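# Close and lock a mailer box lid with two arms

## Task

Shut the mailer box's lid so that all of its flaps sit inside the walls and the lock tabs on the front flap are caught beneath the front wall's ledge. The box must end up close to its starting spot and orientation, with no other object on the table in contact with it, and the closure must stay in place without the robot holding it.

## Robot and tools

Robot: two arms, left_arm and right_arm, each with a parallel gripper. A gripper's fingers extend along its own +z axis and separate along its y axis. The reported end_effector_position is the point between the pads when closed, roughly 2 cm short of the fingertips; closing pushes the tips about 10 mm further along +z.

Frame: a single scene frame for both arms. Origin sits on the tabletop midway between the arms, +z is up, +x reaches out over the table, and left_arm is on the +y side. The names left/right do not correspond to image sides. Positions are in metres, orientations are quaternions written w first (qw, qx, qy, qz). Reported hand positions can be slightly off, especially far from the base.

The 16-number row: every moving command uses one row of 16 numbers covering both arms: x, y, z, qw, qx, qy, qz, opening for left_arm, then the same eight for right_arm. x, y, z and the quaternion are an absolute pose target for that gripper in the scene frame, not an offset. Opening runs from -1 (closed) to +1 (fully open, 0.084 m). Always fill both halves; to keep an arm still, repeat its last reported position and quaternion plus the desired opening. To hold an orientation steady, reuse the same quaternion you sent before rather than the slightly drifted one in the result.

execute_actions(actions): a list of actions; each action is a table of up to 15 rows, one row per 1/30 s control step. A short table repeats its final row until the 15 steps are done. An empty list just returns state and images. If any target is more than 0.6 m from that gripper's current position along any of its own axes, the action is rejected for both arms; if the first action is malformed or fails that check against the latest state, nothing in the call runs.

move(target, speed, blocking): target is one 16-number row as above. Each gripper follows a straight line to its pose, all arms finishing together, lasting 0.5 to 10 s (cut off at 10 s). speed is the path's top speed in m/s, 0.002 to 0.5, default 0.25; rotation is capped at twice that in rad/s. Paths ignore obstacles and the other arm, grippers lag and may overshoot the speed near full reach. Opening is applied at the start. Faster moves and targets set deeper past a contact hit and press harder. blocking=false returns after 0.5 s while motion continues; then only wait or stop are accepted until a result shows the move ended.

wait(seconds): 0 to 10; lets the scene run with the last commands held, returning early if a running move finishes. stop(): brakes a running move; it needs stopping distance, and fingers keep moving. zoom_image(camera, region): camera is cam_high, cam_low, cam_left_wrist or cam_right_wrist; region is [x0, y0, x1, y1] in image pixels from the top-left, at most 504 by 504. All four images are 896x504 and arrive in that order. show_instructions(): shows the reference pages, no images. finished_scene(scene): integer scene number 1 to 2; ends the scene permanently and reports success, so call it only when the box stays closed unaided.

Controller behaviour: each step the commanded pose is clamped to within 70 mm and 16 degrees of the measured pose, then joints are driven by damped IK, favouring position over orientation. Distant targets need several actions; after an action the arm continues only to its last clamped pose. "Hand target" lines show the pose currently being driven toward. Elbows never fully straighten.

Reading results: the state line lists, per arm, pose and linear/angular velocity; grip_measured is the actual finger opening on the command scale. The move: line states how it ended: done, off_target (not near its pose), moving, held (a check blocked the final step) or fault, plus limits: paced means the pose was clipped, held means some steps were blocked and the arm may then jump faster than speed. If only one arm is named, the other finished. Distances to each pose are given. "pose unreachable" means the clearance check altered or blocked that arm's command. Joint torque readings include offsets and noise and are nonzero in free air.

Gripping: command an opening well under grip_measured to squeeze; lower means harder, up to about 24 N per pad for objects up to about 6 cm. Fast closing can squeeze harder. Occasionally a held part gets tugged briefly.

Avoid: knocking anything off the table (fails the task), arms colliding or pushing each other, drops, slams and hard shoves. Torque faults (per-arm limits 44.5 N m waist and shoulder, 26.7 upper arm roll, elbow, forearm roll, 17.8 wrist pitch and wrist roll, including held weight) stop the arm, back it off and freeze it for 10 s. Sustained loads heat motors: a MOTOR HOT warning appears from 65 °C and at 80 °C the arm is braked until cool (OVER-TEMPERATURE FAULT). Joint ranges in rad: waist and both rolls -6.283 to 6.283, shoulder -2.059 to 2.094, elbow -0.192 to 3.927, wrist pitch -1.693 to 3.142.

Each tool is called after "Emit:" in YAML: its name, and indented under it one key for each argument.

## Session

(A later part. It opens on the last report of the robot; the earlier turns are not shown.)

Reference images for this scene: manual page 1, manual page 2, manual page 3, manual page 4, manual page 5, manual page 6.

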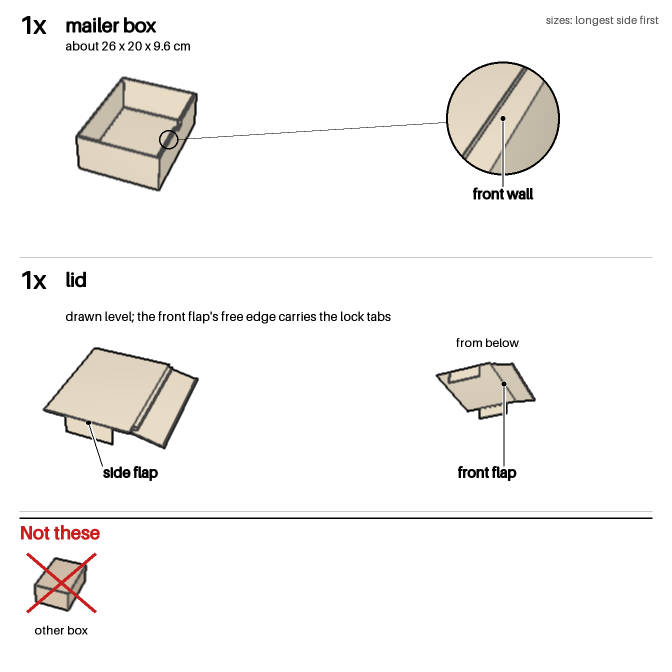

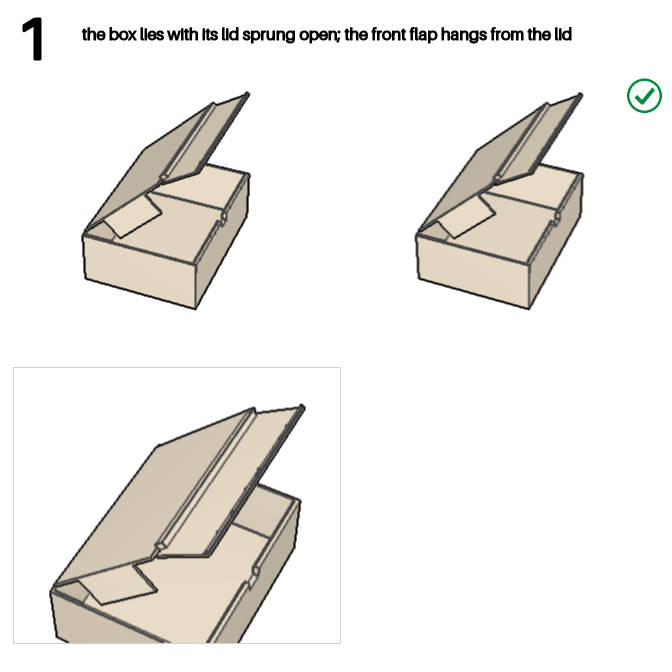

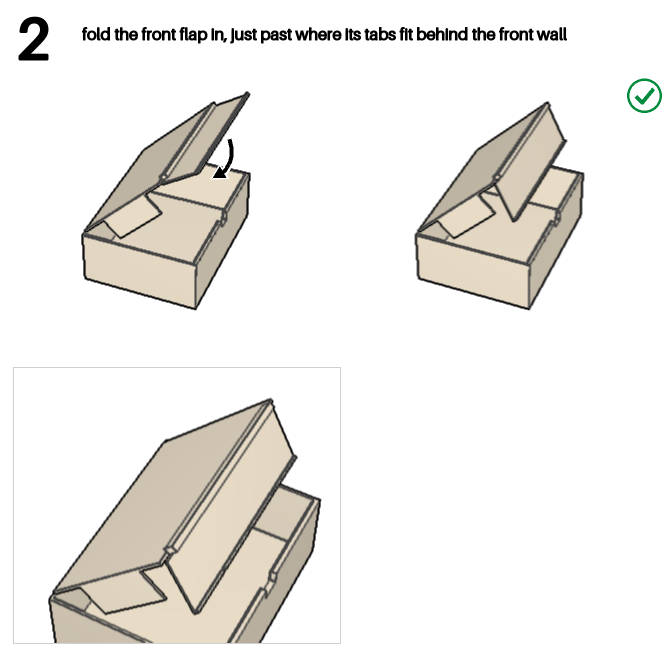

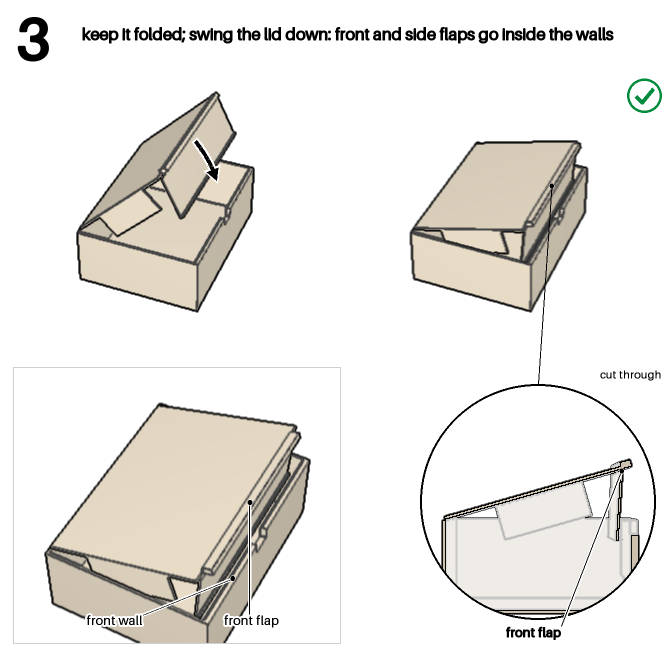

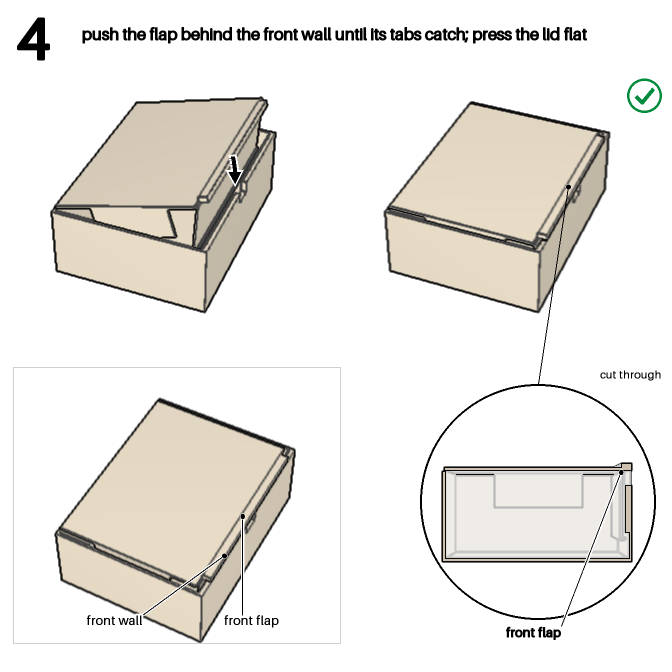

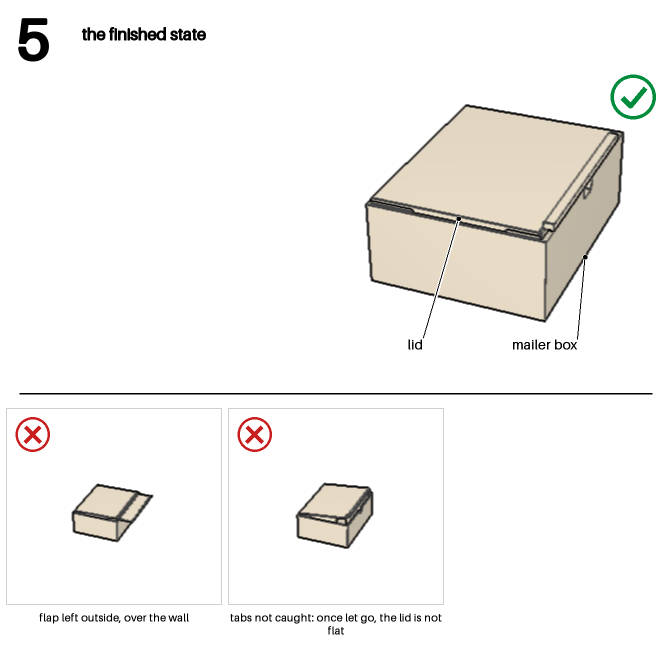

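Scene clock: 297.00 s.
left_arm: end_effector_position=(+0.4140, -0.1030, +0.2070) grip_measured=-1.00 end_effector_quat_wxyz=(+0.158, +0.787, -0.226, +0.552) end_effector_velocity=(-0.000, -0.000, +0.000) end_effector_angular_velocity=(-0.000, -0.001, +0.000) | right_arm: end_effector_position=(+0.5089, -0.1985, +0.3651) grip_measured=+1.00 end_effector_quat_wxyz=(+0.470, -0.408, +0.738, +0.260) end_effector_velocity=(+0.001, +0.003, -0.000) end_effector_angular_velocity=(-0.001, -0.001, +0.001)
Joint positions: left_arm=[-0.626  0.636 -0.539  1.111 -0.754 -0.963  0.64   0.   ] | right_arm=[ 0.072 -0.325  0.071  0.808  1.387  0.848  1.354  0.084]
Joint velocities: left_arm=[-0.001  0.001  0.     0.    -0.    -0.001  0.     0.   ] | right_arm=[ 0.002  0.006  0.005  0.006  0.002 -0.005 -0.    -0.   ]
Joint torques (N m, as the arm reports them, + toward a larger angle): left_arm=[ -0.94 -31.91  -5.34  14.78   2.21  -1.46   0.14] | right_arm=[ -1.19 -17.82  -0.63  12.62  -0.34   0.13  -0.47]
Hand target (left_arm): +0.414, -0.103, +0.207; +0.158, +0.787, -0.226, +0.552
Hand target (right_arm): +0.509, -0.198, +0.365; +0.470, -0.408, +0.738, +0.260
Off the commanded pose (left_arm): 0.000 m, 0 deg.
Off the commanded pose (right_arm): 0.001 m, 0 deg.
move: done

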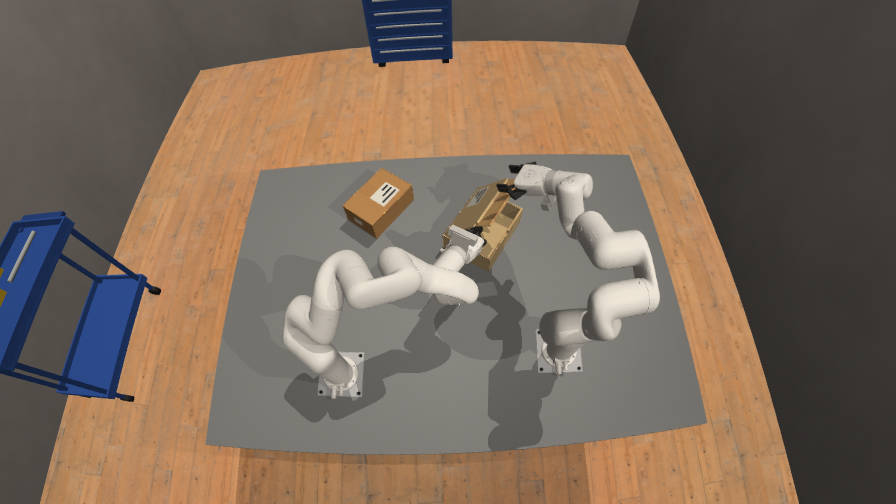

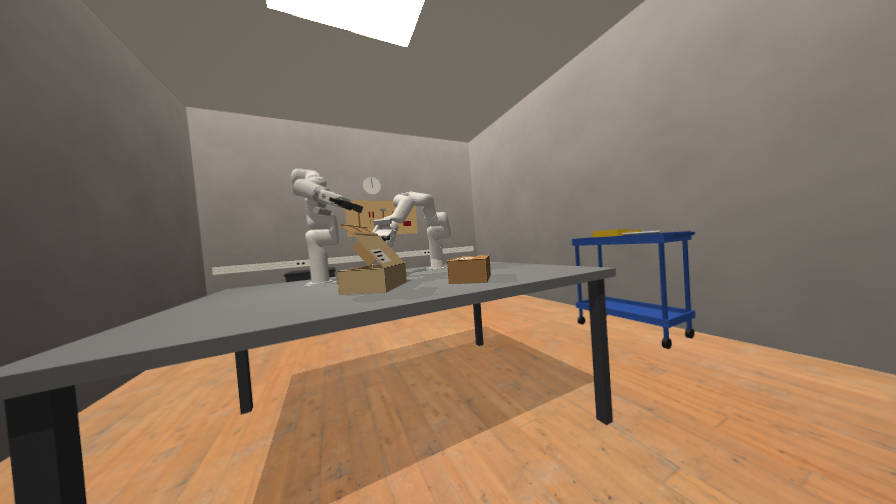

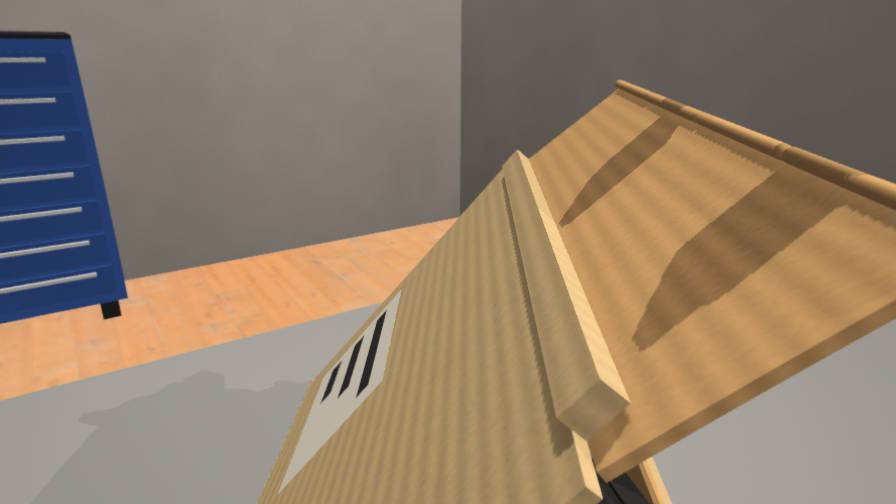

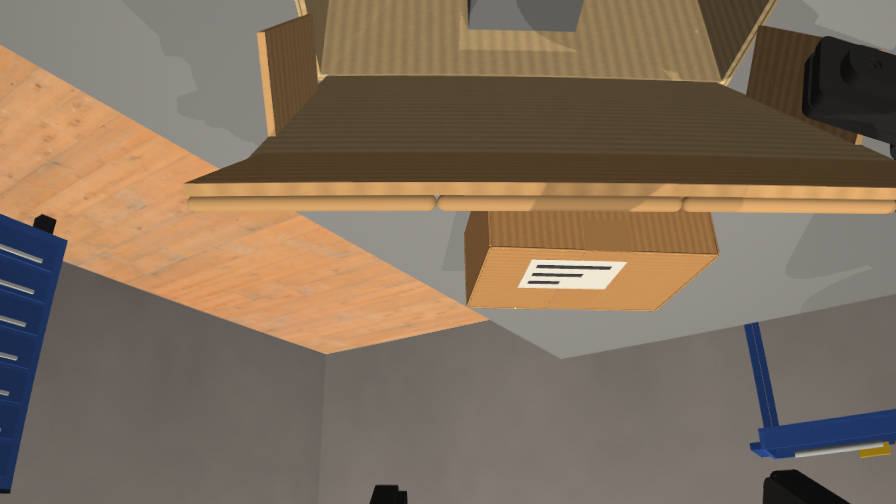

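Now down.

Emit:
move:
  target: [0.414,-0.103,0.207,0.158,0.787,-0.226,0.552,-1,0.506,-0.203,0.30,-0.470,0.408,-0.737,-0.260,1]
  speed: 0.04

Scene clock: 302.63 s.
left_arm: end_effector_position=(+0.4140, -0.1030, +0.2070) grip_measured=-1.00 end_effector_quat_wxyz=(+0.158, +0.787, -0.226, +0.552) end_effector_velocity=(-0.000, -0.000, -0.001) end_effector_angular_velocity=(+0.001, +0.000, -0.001) | right_arm: end_effector_position=(+0.5059, -0.2030, +0.3004) grip_measured=+1.00 end_effector_quat_wxyz=(+0.470, -0.408, +0.738, +0.260) end_effector_velocity=(-0.000, +0.000, -0.002) end_effector_angular_velocity=(+0.002, -0.001, +0.001)
Joint positions: left_arm=[-0.626  0.636 -0.539  1.111 -0.754 -0.963  0.64   0.   ] | right_arm=[ 0.083 -0.254  0.06   0.72   1.523  0.825  1.142  0.084]
Joint velocities: left_arm=[-0.     0.001  0.     0.     0.001  0.     0.     0.   ] | right_arm=[ 0.     0.003 -0.001 -0.002  0.007  0.002 -0.009 -0.   ]
Joint torques (N m, as the arm reports them, + toward a larger angle): left_arm=[ -1.15 -32.14  -5.39  14.63   2.22  -1.39   0.25] | right_arm=[ -1.41 -18.54  -0.24  11.94  -0.48   0.37  -0.52]
Hand target (left_arm): +0.414, -0.103, +0.207; +0.158, +0.787, -0.226, +0.552
Hand target (right_arm): +0.506, -0.203, +0.300; +0.470, -0.408, +0.738, +0.260
Off the commanded pose (left_arm): 0.000 m, 0 deg.
Off the commanded pose (right_arm): 0.000 m, 0 deg.
move: done

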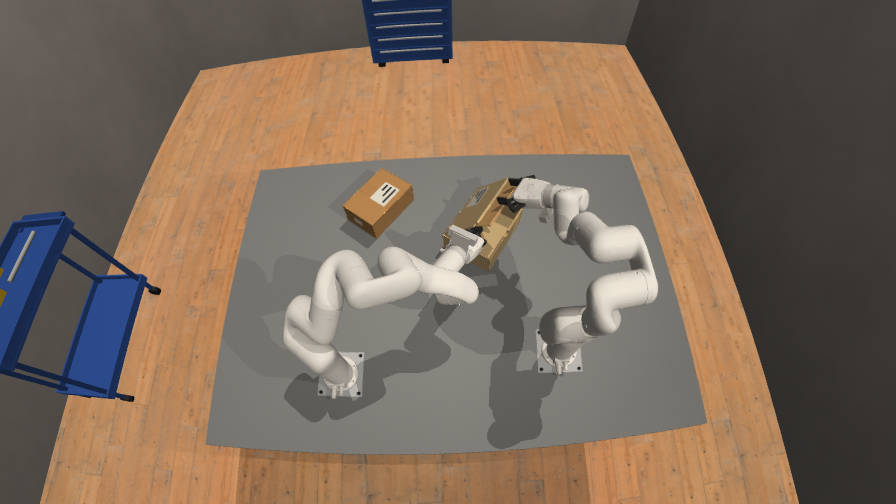

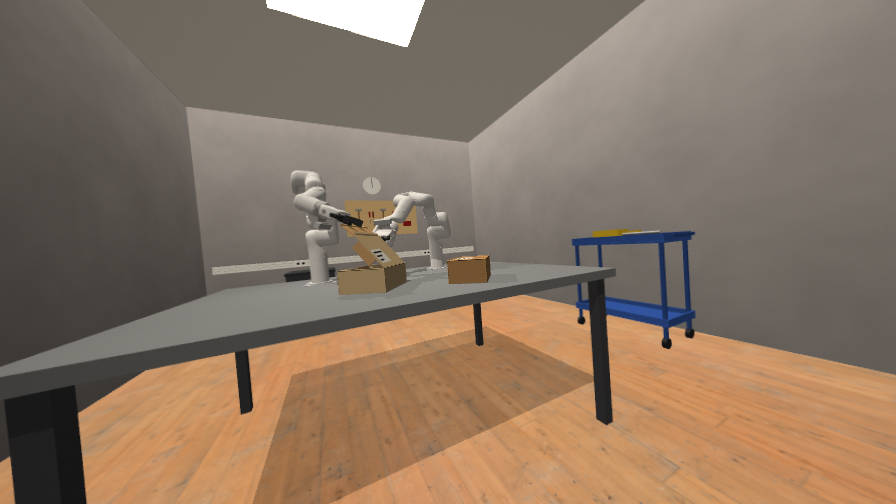

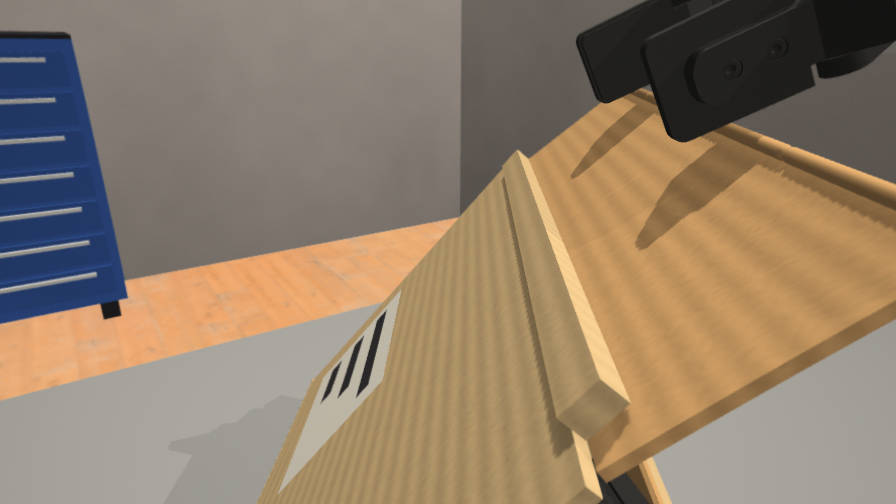

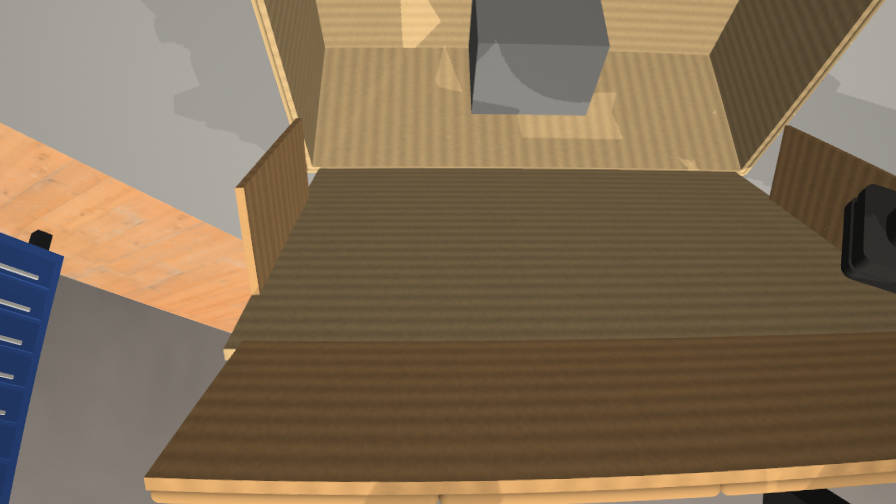

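Emit:
move:
  target: [0.414,-0.103,0.207,0.158,0.787,-0.226,0.552,-1,0.496,-0.219,0.27,-0.470,0.408,-0.737,-0.260,1]
  speed: 0.03

Emit:
move:
  target: [0.414,-0.103,0.207,0.158,0.787,-0.226,0.552,-1,0.493,-0.224,0.24,-0.470,0.408,-0.737,-0.260,1]
  speed: 0.03

Scene clock: 311.63 s.
left_arm: end_effector_position=(+0.4140, -0.1030, +0.2070) grip_measured=-1.00 end_effector_quat_wxyz=(+0.158, +0.787, -0.226, +0.552) end_effector_velocity=(-0.000, -0.000, +0.000) end_effector_angular_velocity=(-0.000, +0.000, -0.001) | right_arm: end_effector_position=(+0.4960, -0.2188, +0.2703) grip_measured=+1.00 end_effector_quat_wxyz=(+0.470, -0.408, +0.738, +0.260) end_effector_velocity=(-0.000, -0.001, -0.001) end_effector_angular_velocity=(+0.000, -0.002, +0.001)
Joint positions: left_arm=[-0.626  0.636 -0.539  1.111 -0.754 -0.963  0.64   0.   ] | right_arm=[ 0.067 -0.239  0.03   0.659  1.559  0.854  1.04   0.084]
Joint velocities: left_arm=[-0.    -0.     0.     0.     0.001  0.001 -0.     0.   ] | right_arm=[-0.001  0.001 -0.003 -0.003  0.001  0.004 -0.008  0.   ]
Joint torques (N m, as the arm reports them, + toward a larger angle): left_arm=[ -0.82 -32.21  -5.07  14.95   2.1   -1.49   0.13] | right_arm=[ -1.28 -18.3   -0.23  11.48  -0.58   0.47  -0.33]
Hand target (left_arm): +0.414, -0.103, +0.207; +0.158, +0.787, -0.226, +0.552
Hand target (right_arm): +0.496, -0.219, +0.270; +0.470, -0.408, +0.738, +0.260
Off the commanded pose (left_arm): 0.000 m, 0 deg.
Off the commanded pose (right_arm): 0.000 m, 0 deg.
move: done

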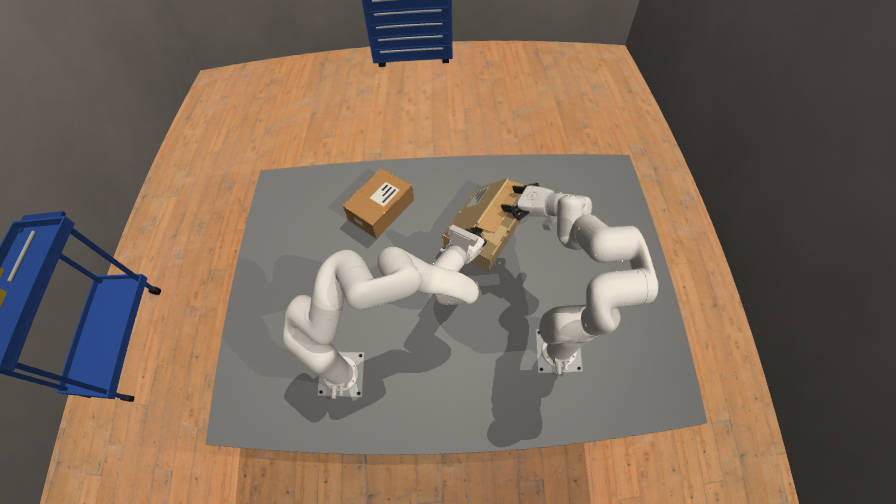

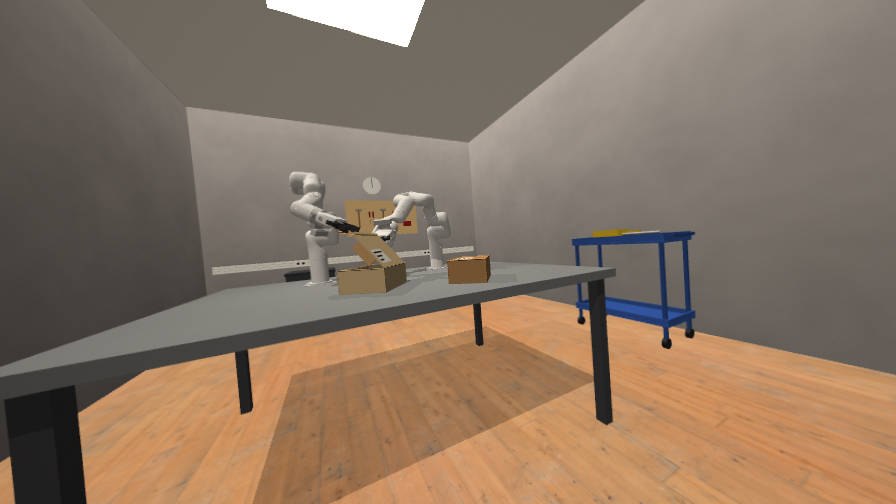

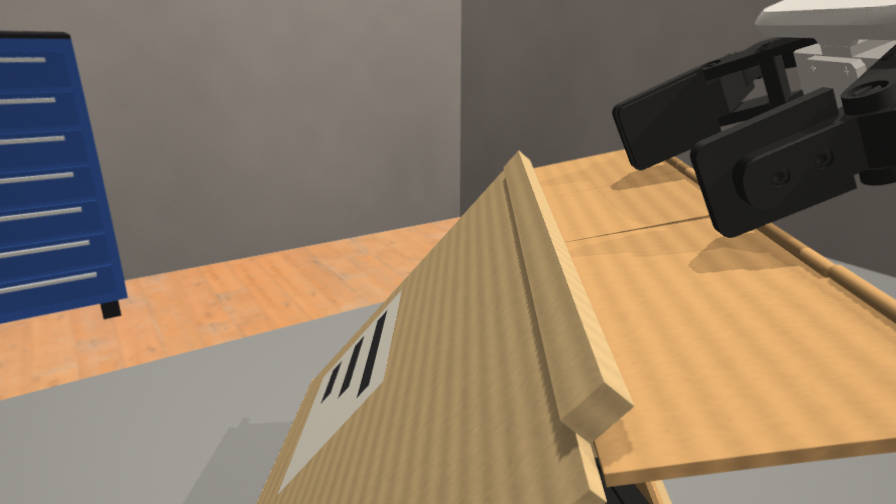

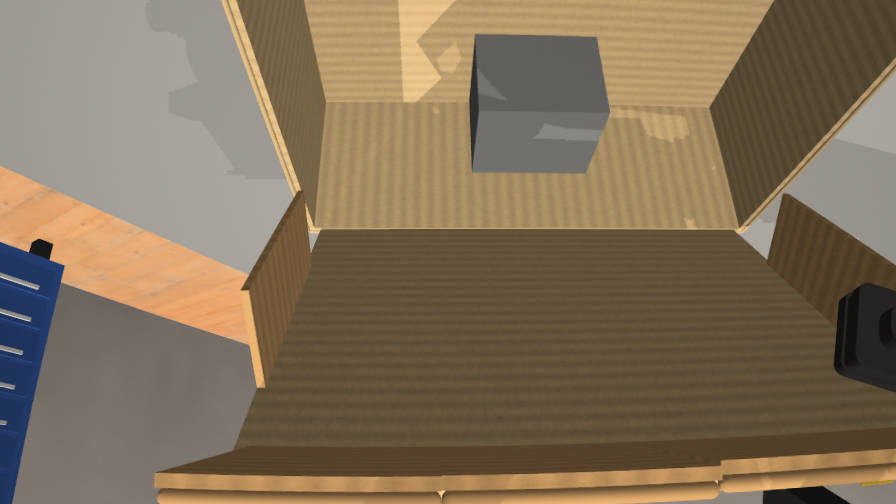

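Scene clock: 313.00 s.
left_arm: end_effector_position=(+0.4140, -0.1030, +0.2070) grip_measured=-1.00 end_effector_quat_wxyz=(+0.158, +0.787, -0.226, +0.552) end_effector_velocity=(+0.000, +0.000, +0.000) end_effector_angular_velocity=(-0.000, +0.000, +0.001) | right_arm: end_effector_position=(+0.4930, -0.2239, +0.2403) grip_measured=+1.00 end_effector_quat_wxyz=(+0.470, -0.408, +0.738, +0.260) end_effector_velocity=(-0.000, -0.000, -0.002) end_effector_angular_velocity=(-0.001, -0.002, +0.001)
Joint positions: left_arm=[-0.626  0.636 -0.539  1.111 -0.754 -0.963  0.64   0.   ] | right_arm=[ 0.063 -0.188  0.019  0.631  1.614  0.865  0.935  0.084]
Joint velocities: left_arm=[-0.    -0.     0.     0.    -0.001  0.    -0.     0.   ] | right_arm=[ 0.001  0.004 -0.001 -0.001  0.004  0.001 -0.009 -0.   ]
Joint torques (N m, as the arm reports them, + toward a larger angle): left_arm=[ -0.94 -32.47  -5.    15.17   2.21  -1.52   0.15] | right_arm=[ -1.04 -18.79  -0.34  10.82  -0.4    0.48  -0.41]
Hand target (left_arm): +0.414, -0.103, +0.207; +0.158, +0.787, -0.226, +0.552
Hand target (right_arm): +0.493, -0.224, +0.240; +0.470, -0.408, +0.738, +0.260
Off the commanded pose (left_arm): 0.000 m, 0 deg.
Off the commanded pose (right_arm): 0.000 m, 0 deg.
move: done

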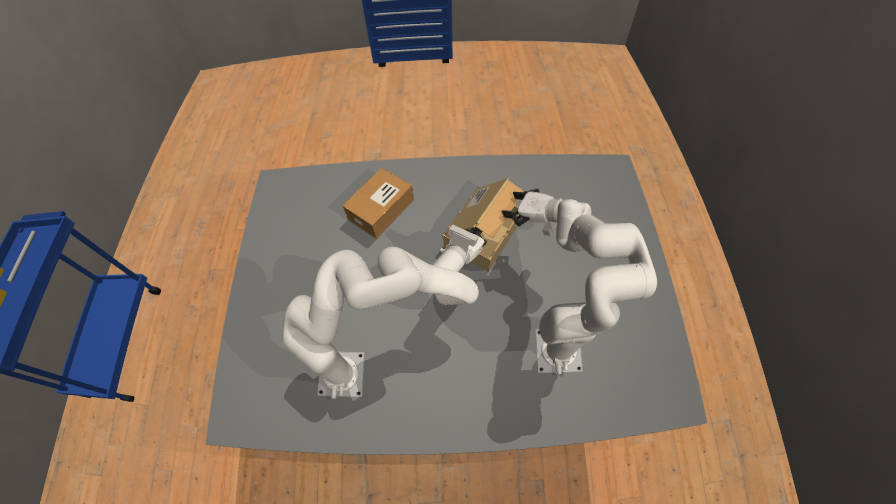

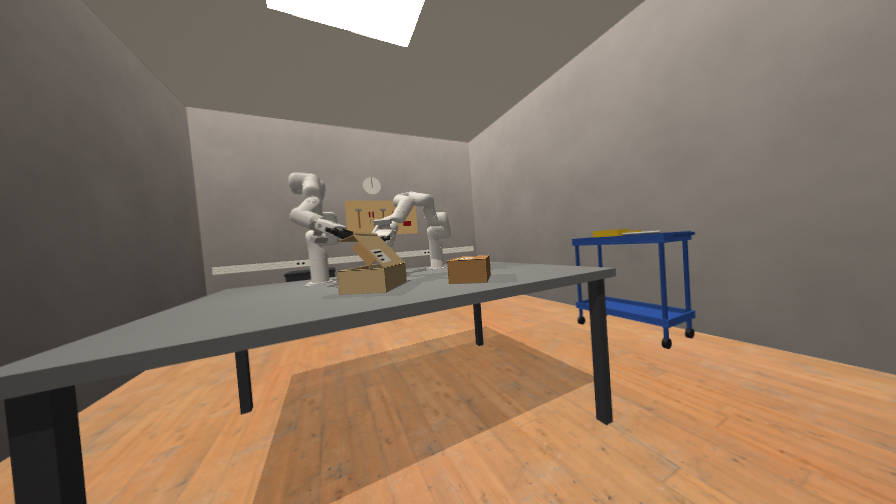

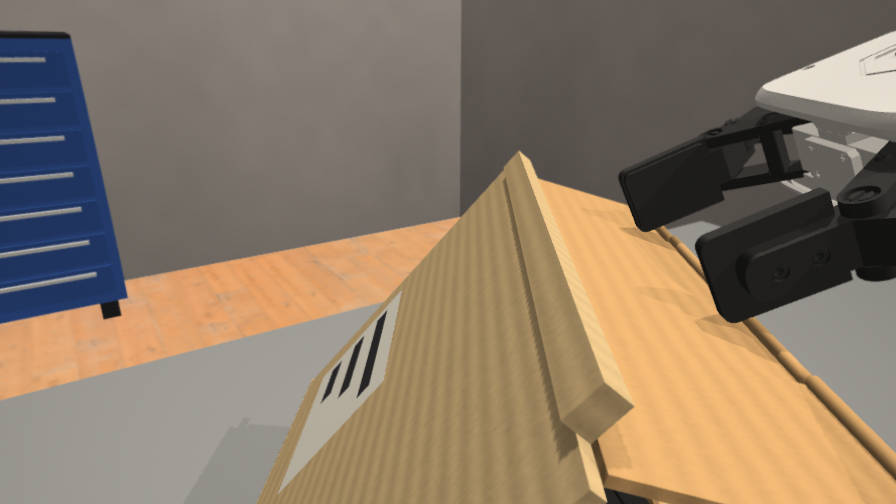

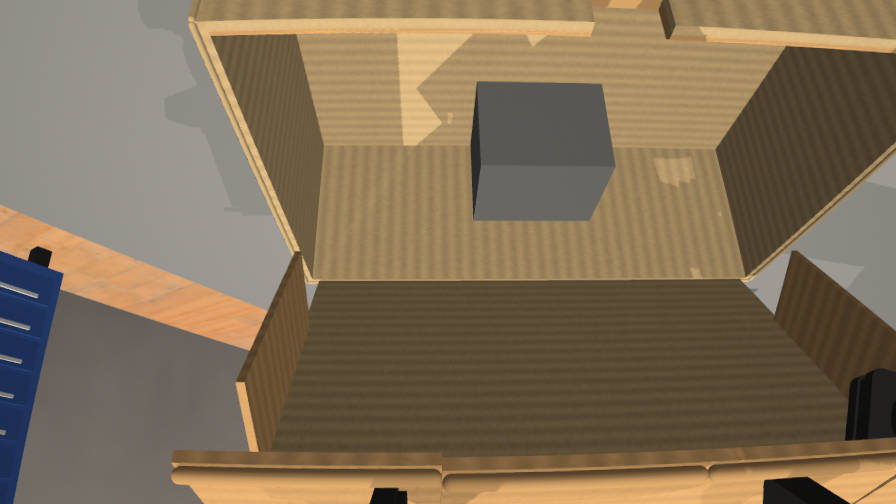

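Emit:
move:
  target: [0.414,-0.103,0.207,0.158,0.787,-0.226,0.552,-1,0.502,-0.210,0.215,-0.470,0.408,-0.737,-0.260,1]
  speed: 0.03

Scene clock: 319.07 s.
left_arm: end_effector_position=(+0.4141, -0.1028, +0.2067) grip_measured=-1.00 end_effector_quat_wxyz=(+0.158, +0.787, -0.226, +0.552) end_effector_velocity=(-0.000, -0.001, +0.001) end_effector_angular_velocity=(-0.001, -0.001, -0.002) | right_arm: end_effector_position=(+0.5019, -0.2101, +0.2152) grip_measured=+1.00 end_effector_quat_wxyz=(+0.470, -0.408, +0.738, +0.260) end_effector_velocity=(+0.001, +0.000, -0.002) end_effector_angular_velocity=(-0.001, -0.001, +0.000)
Joint positions: left_arm=[-0.626  0.637 -0.538  1.11  -0.754 -0.963  0.64   0.   ] | right_arm=[ 0.084 -0.099  0.04   0.655  1.703  0.841  0.846  0.084]
Joint velocities: left_arm=[-0.001 -0.    -0.     0.     0.001  0.    -0.     0.   ] | right_arm=[ 0.001  0.006  0.001  0.002  0.004 -0.001 -0.007  0.   ]
Joint torques (N m, as the arm reports them, + toward a larger angle): left_arm=[ -1.48 -33.22  -6.15  15.7    2.35  -1.46   0.07] | right_arm=[ -0.93 -20.69  -0.16  10.54  -0.38   0.8   -0.48]
Hand target (left_arm): +0.414, -0.103, +0.207; +0.158, +0.787, -0.226, +0.552
Hand target (right_arm): +0.502, -0.210, +0.215; +0.470, -0.408, +0.738, +0.260
Off the commanded pose (left_arm): 0.000 m, 0 deg.
Off the commanded pose (right_arm): 0.000 m, 0 deg.
move: done

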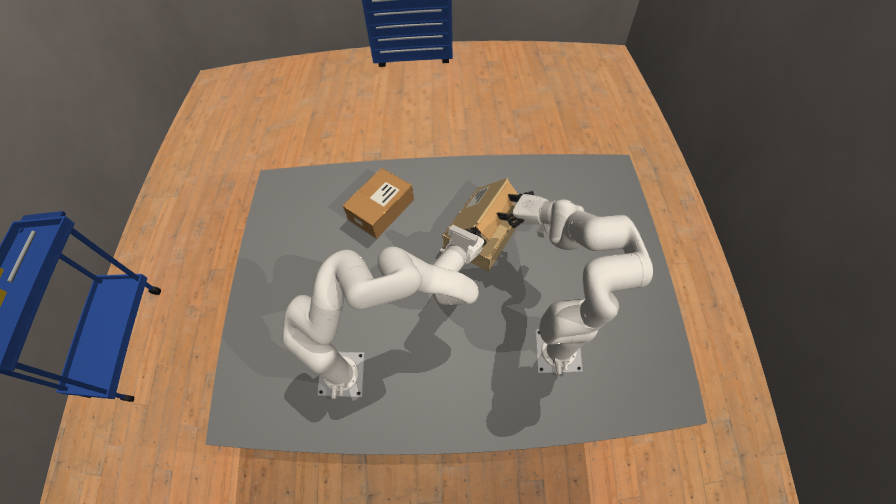

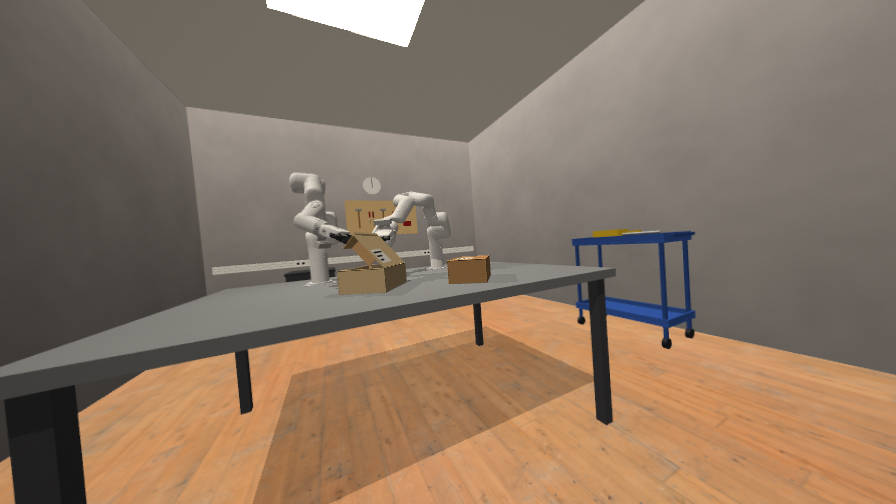

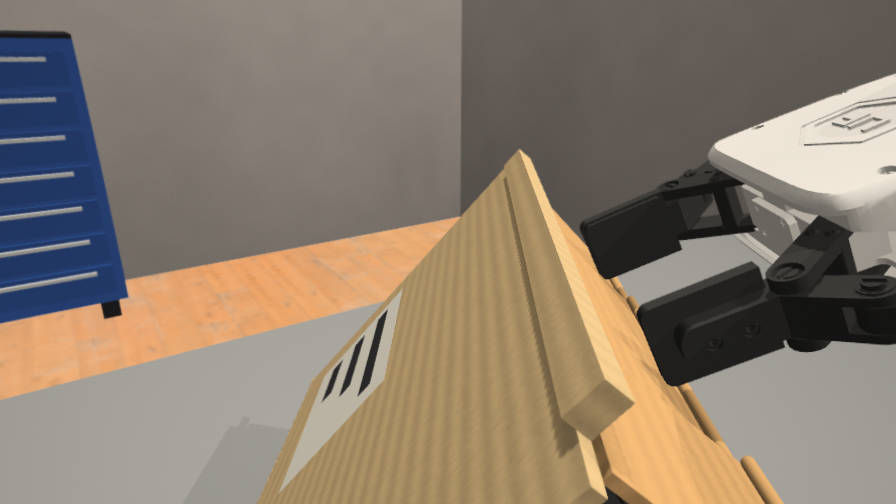

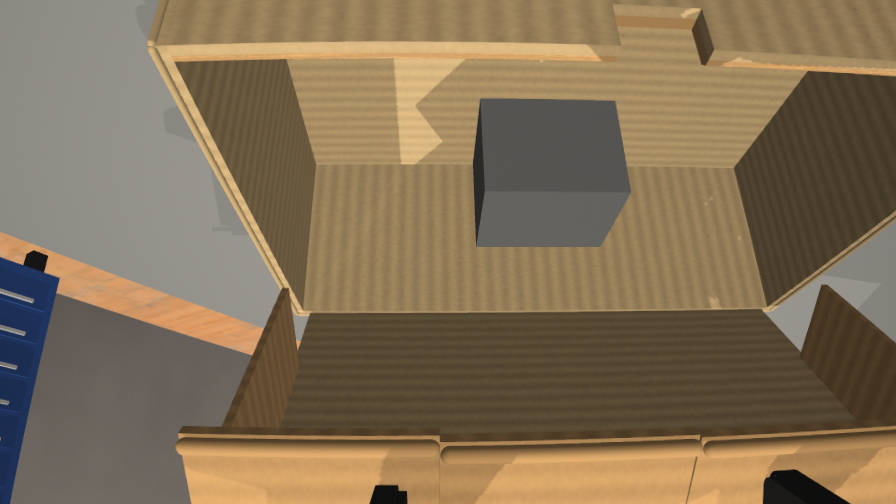

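Emit:
move:
  target: [0.345,-0.06,0.21,0.158,0.787,-0.226,0.552,-1,0.502,-0.210,0.212,-0.470,0.408,-0.737,-0.260,1]
  speed: 0.04

Scene clock: 327.33 s.
left_arm: end_effector_position=(+0.3455, -0.0599, +0.2104) grip_measured=-1.00 end_effector_quat_wxyz=(+0.158, +0.787, -0.226, +0.552) end_effector_velocity=(-0.002, +0.002, -0.000) end_effector_angular_velocity=(+0.000, +0.000, +0.000) | right_arm: end_effector_position=(+0.5020, -0.2100, +0.2120) grip_measured=+1.00 end_effector_quat_wxyz=(+0.470, -0.408, +0.738, +0.260) end_effector_velocity=(+0.000, -0.001, +0.000) end_effector_angular_velocity=(-0.000, -0.001, -0.002)
Joint positions: left_arm=[-0.615  0.486 -0.614  0.82  -0.791 -1.086  0.517  0.   ] | right_arm=[ 0.084 -0.091  0.04   0.654  1.71   0.842  0.835  0.084]
Joint velocities: left_arm=[ 0.001 -0.004 -0.003 -0.008 -0.002 -0.003 -0.004  0.   ] | right_arm=[-0.001  0.    -0.     0.     0.    -0.    -0.001  0.   ]
Joint torques (N m, as the arm reports them, + toward a larger angle): left_arm=[ -1.22 -26.25  -4.54  13.15   2.1   -1.48   0.14] | right_arm=[ -1.26 -21.13  -0.02  10.71  -0.43   0.81  -0.38]
Hand target (left_arm): +0.345, -0.060, +0.210; +0.158, +0.787, -0.226, +0.552
Hand target (right_arm): +0.502, -0.210, +0.212; +0.470, -0.408, +0.738, +0.260
Off the commanded pose (left_arm): 0.001 m, 0 deg.
Off the commanded pose (right_arm): 0.000 m, 0 deg.
move: done

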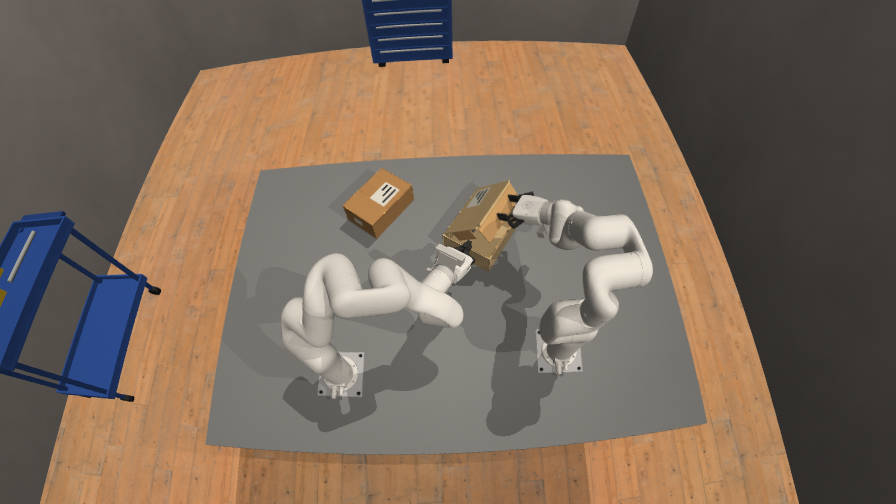

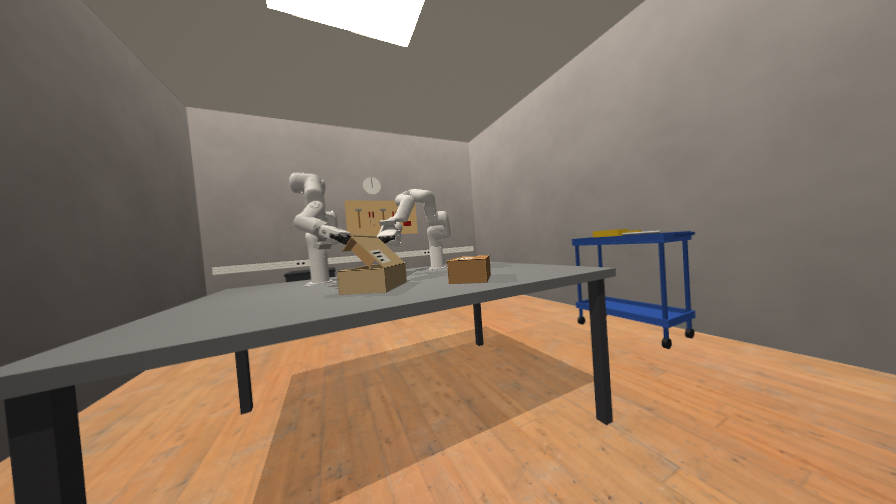

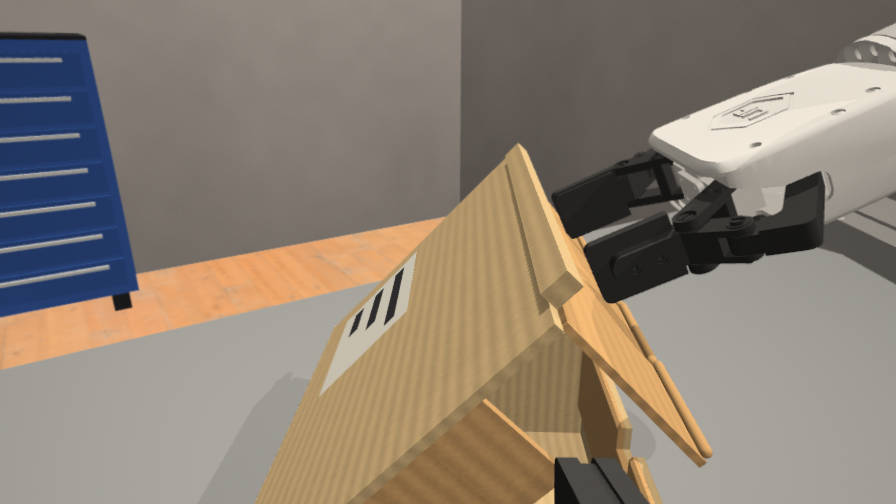

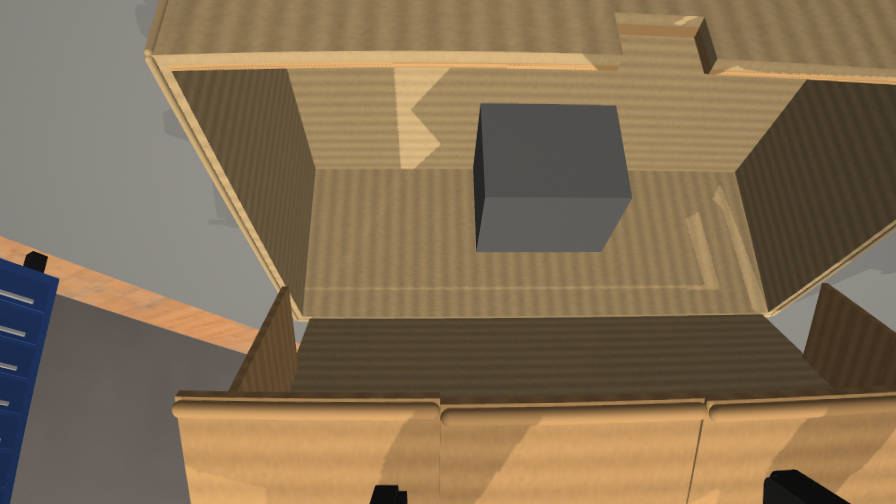

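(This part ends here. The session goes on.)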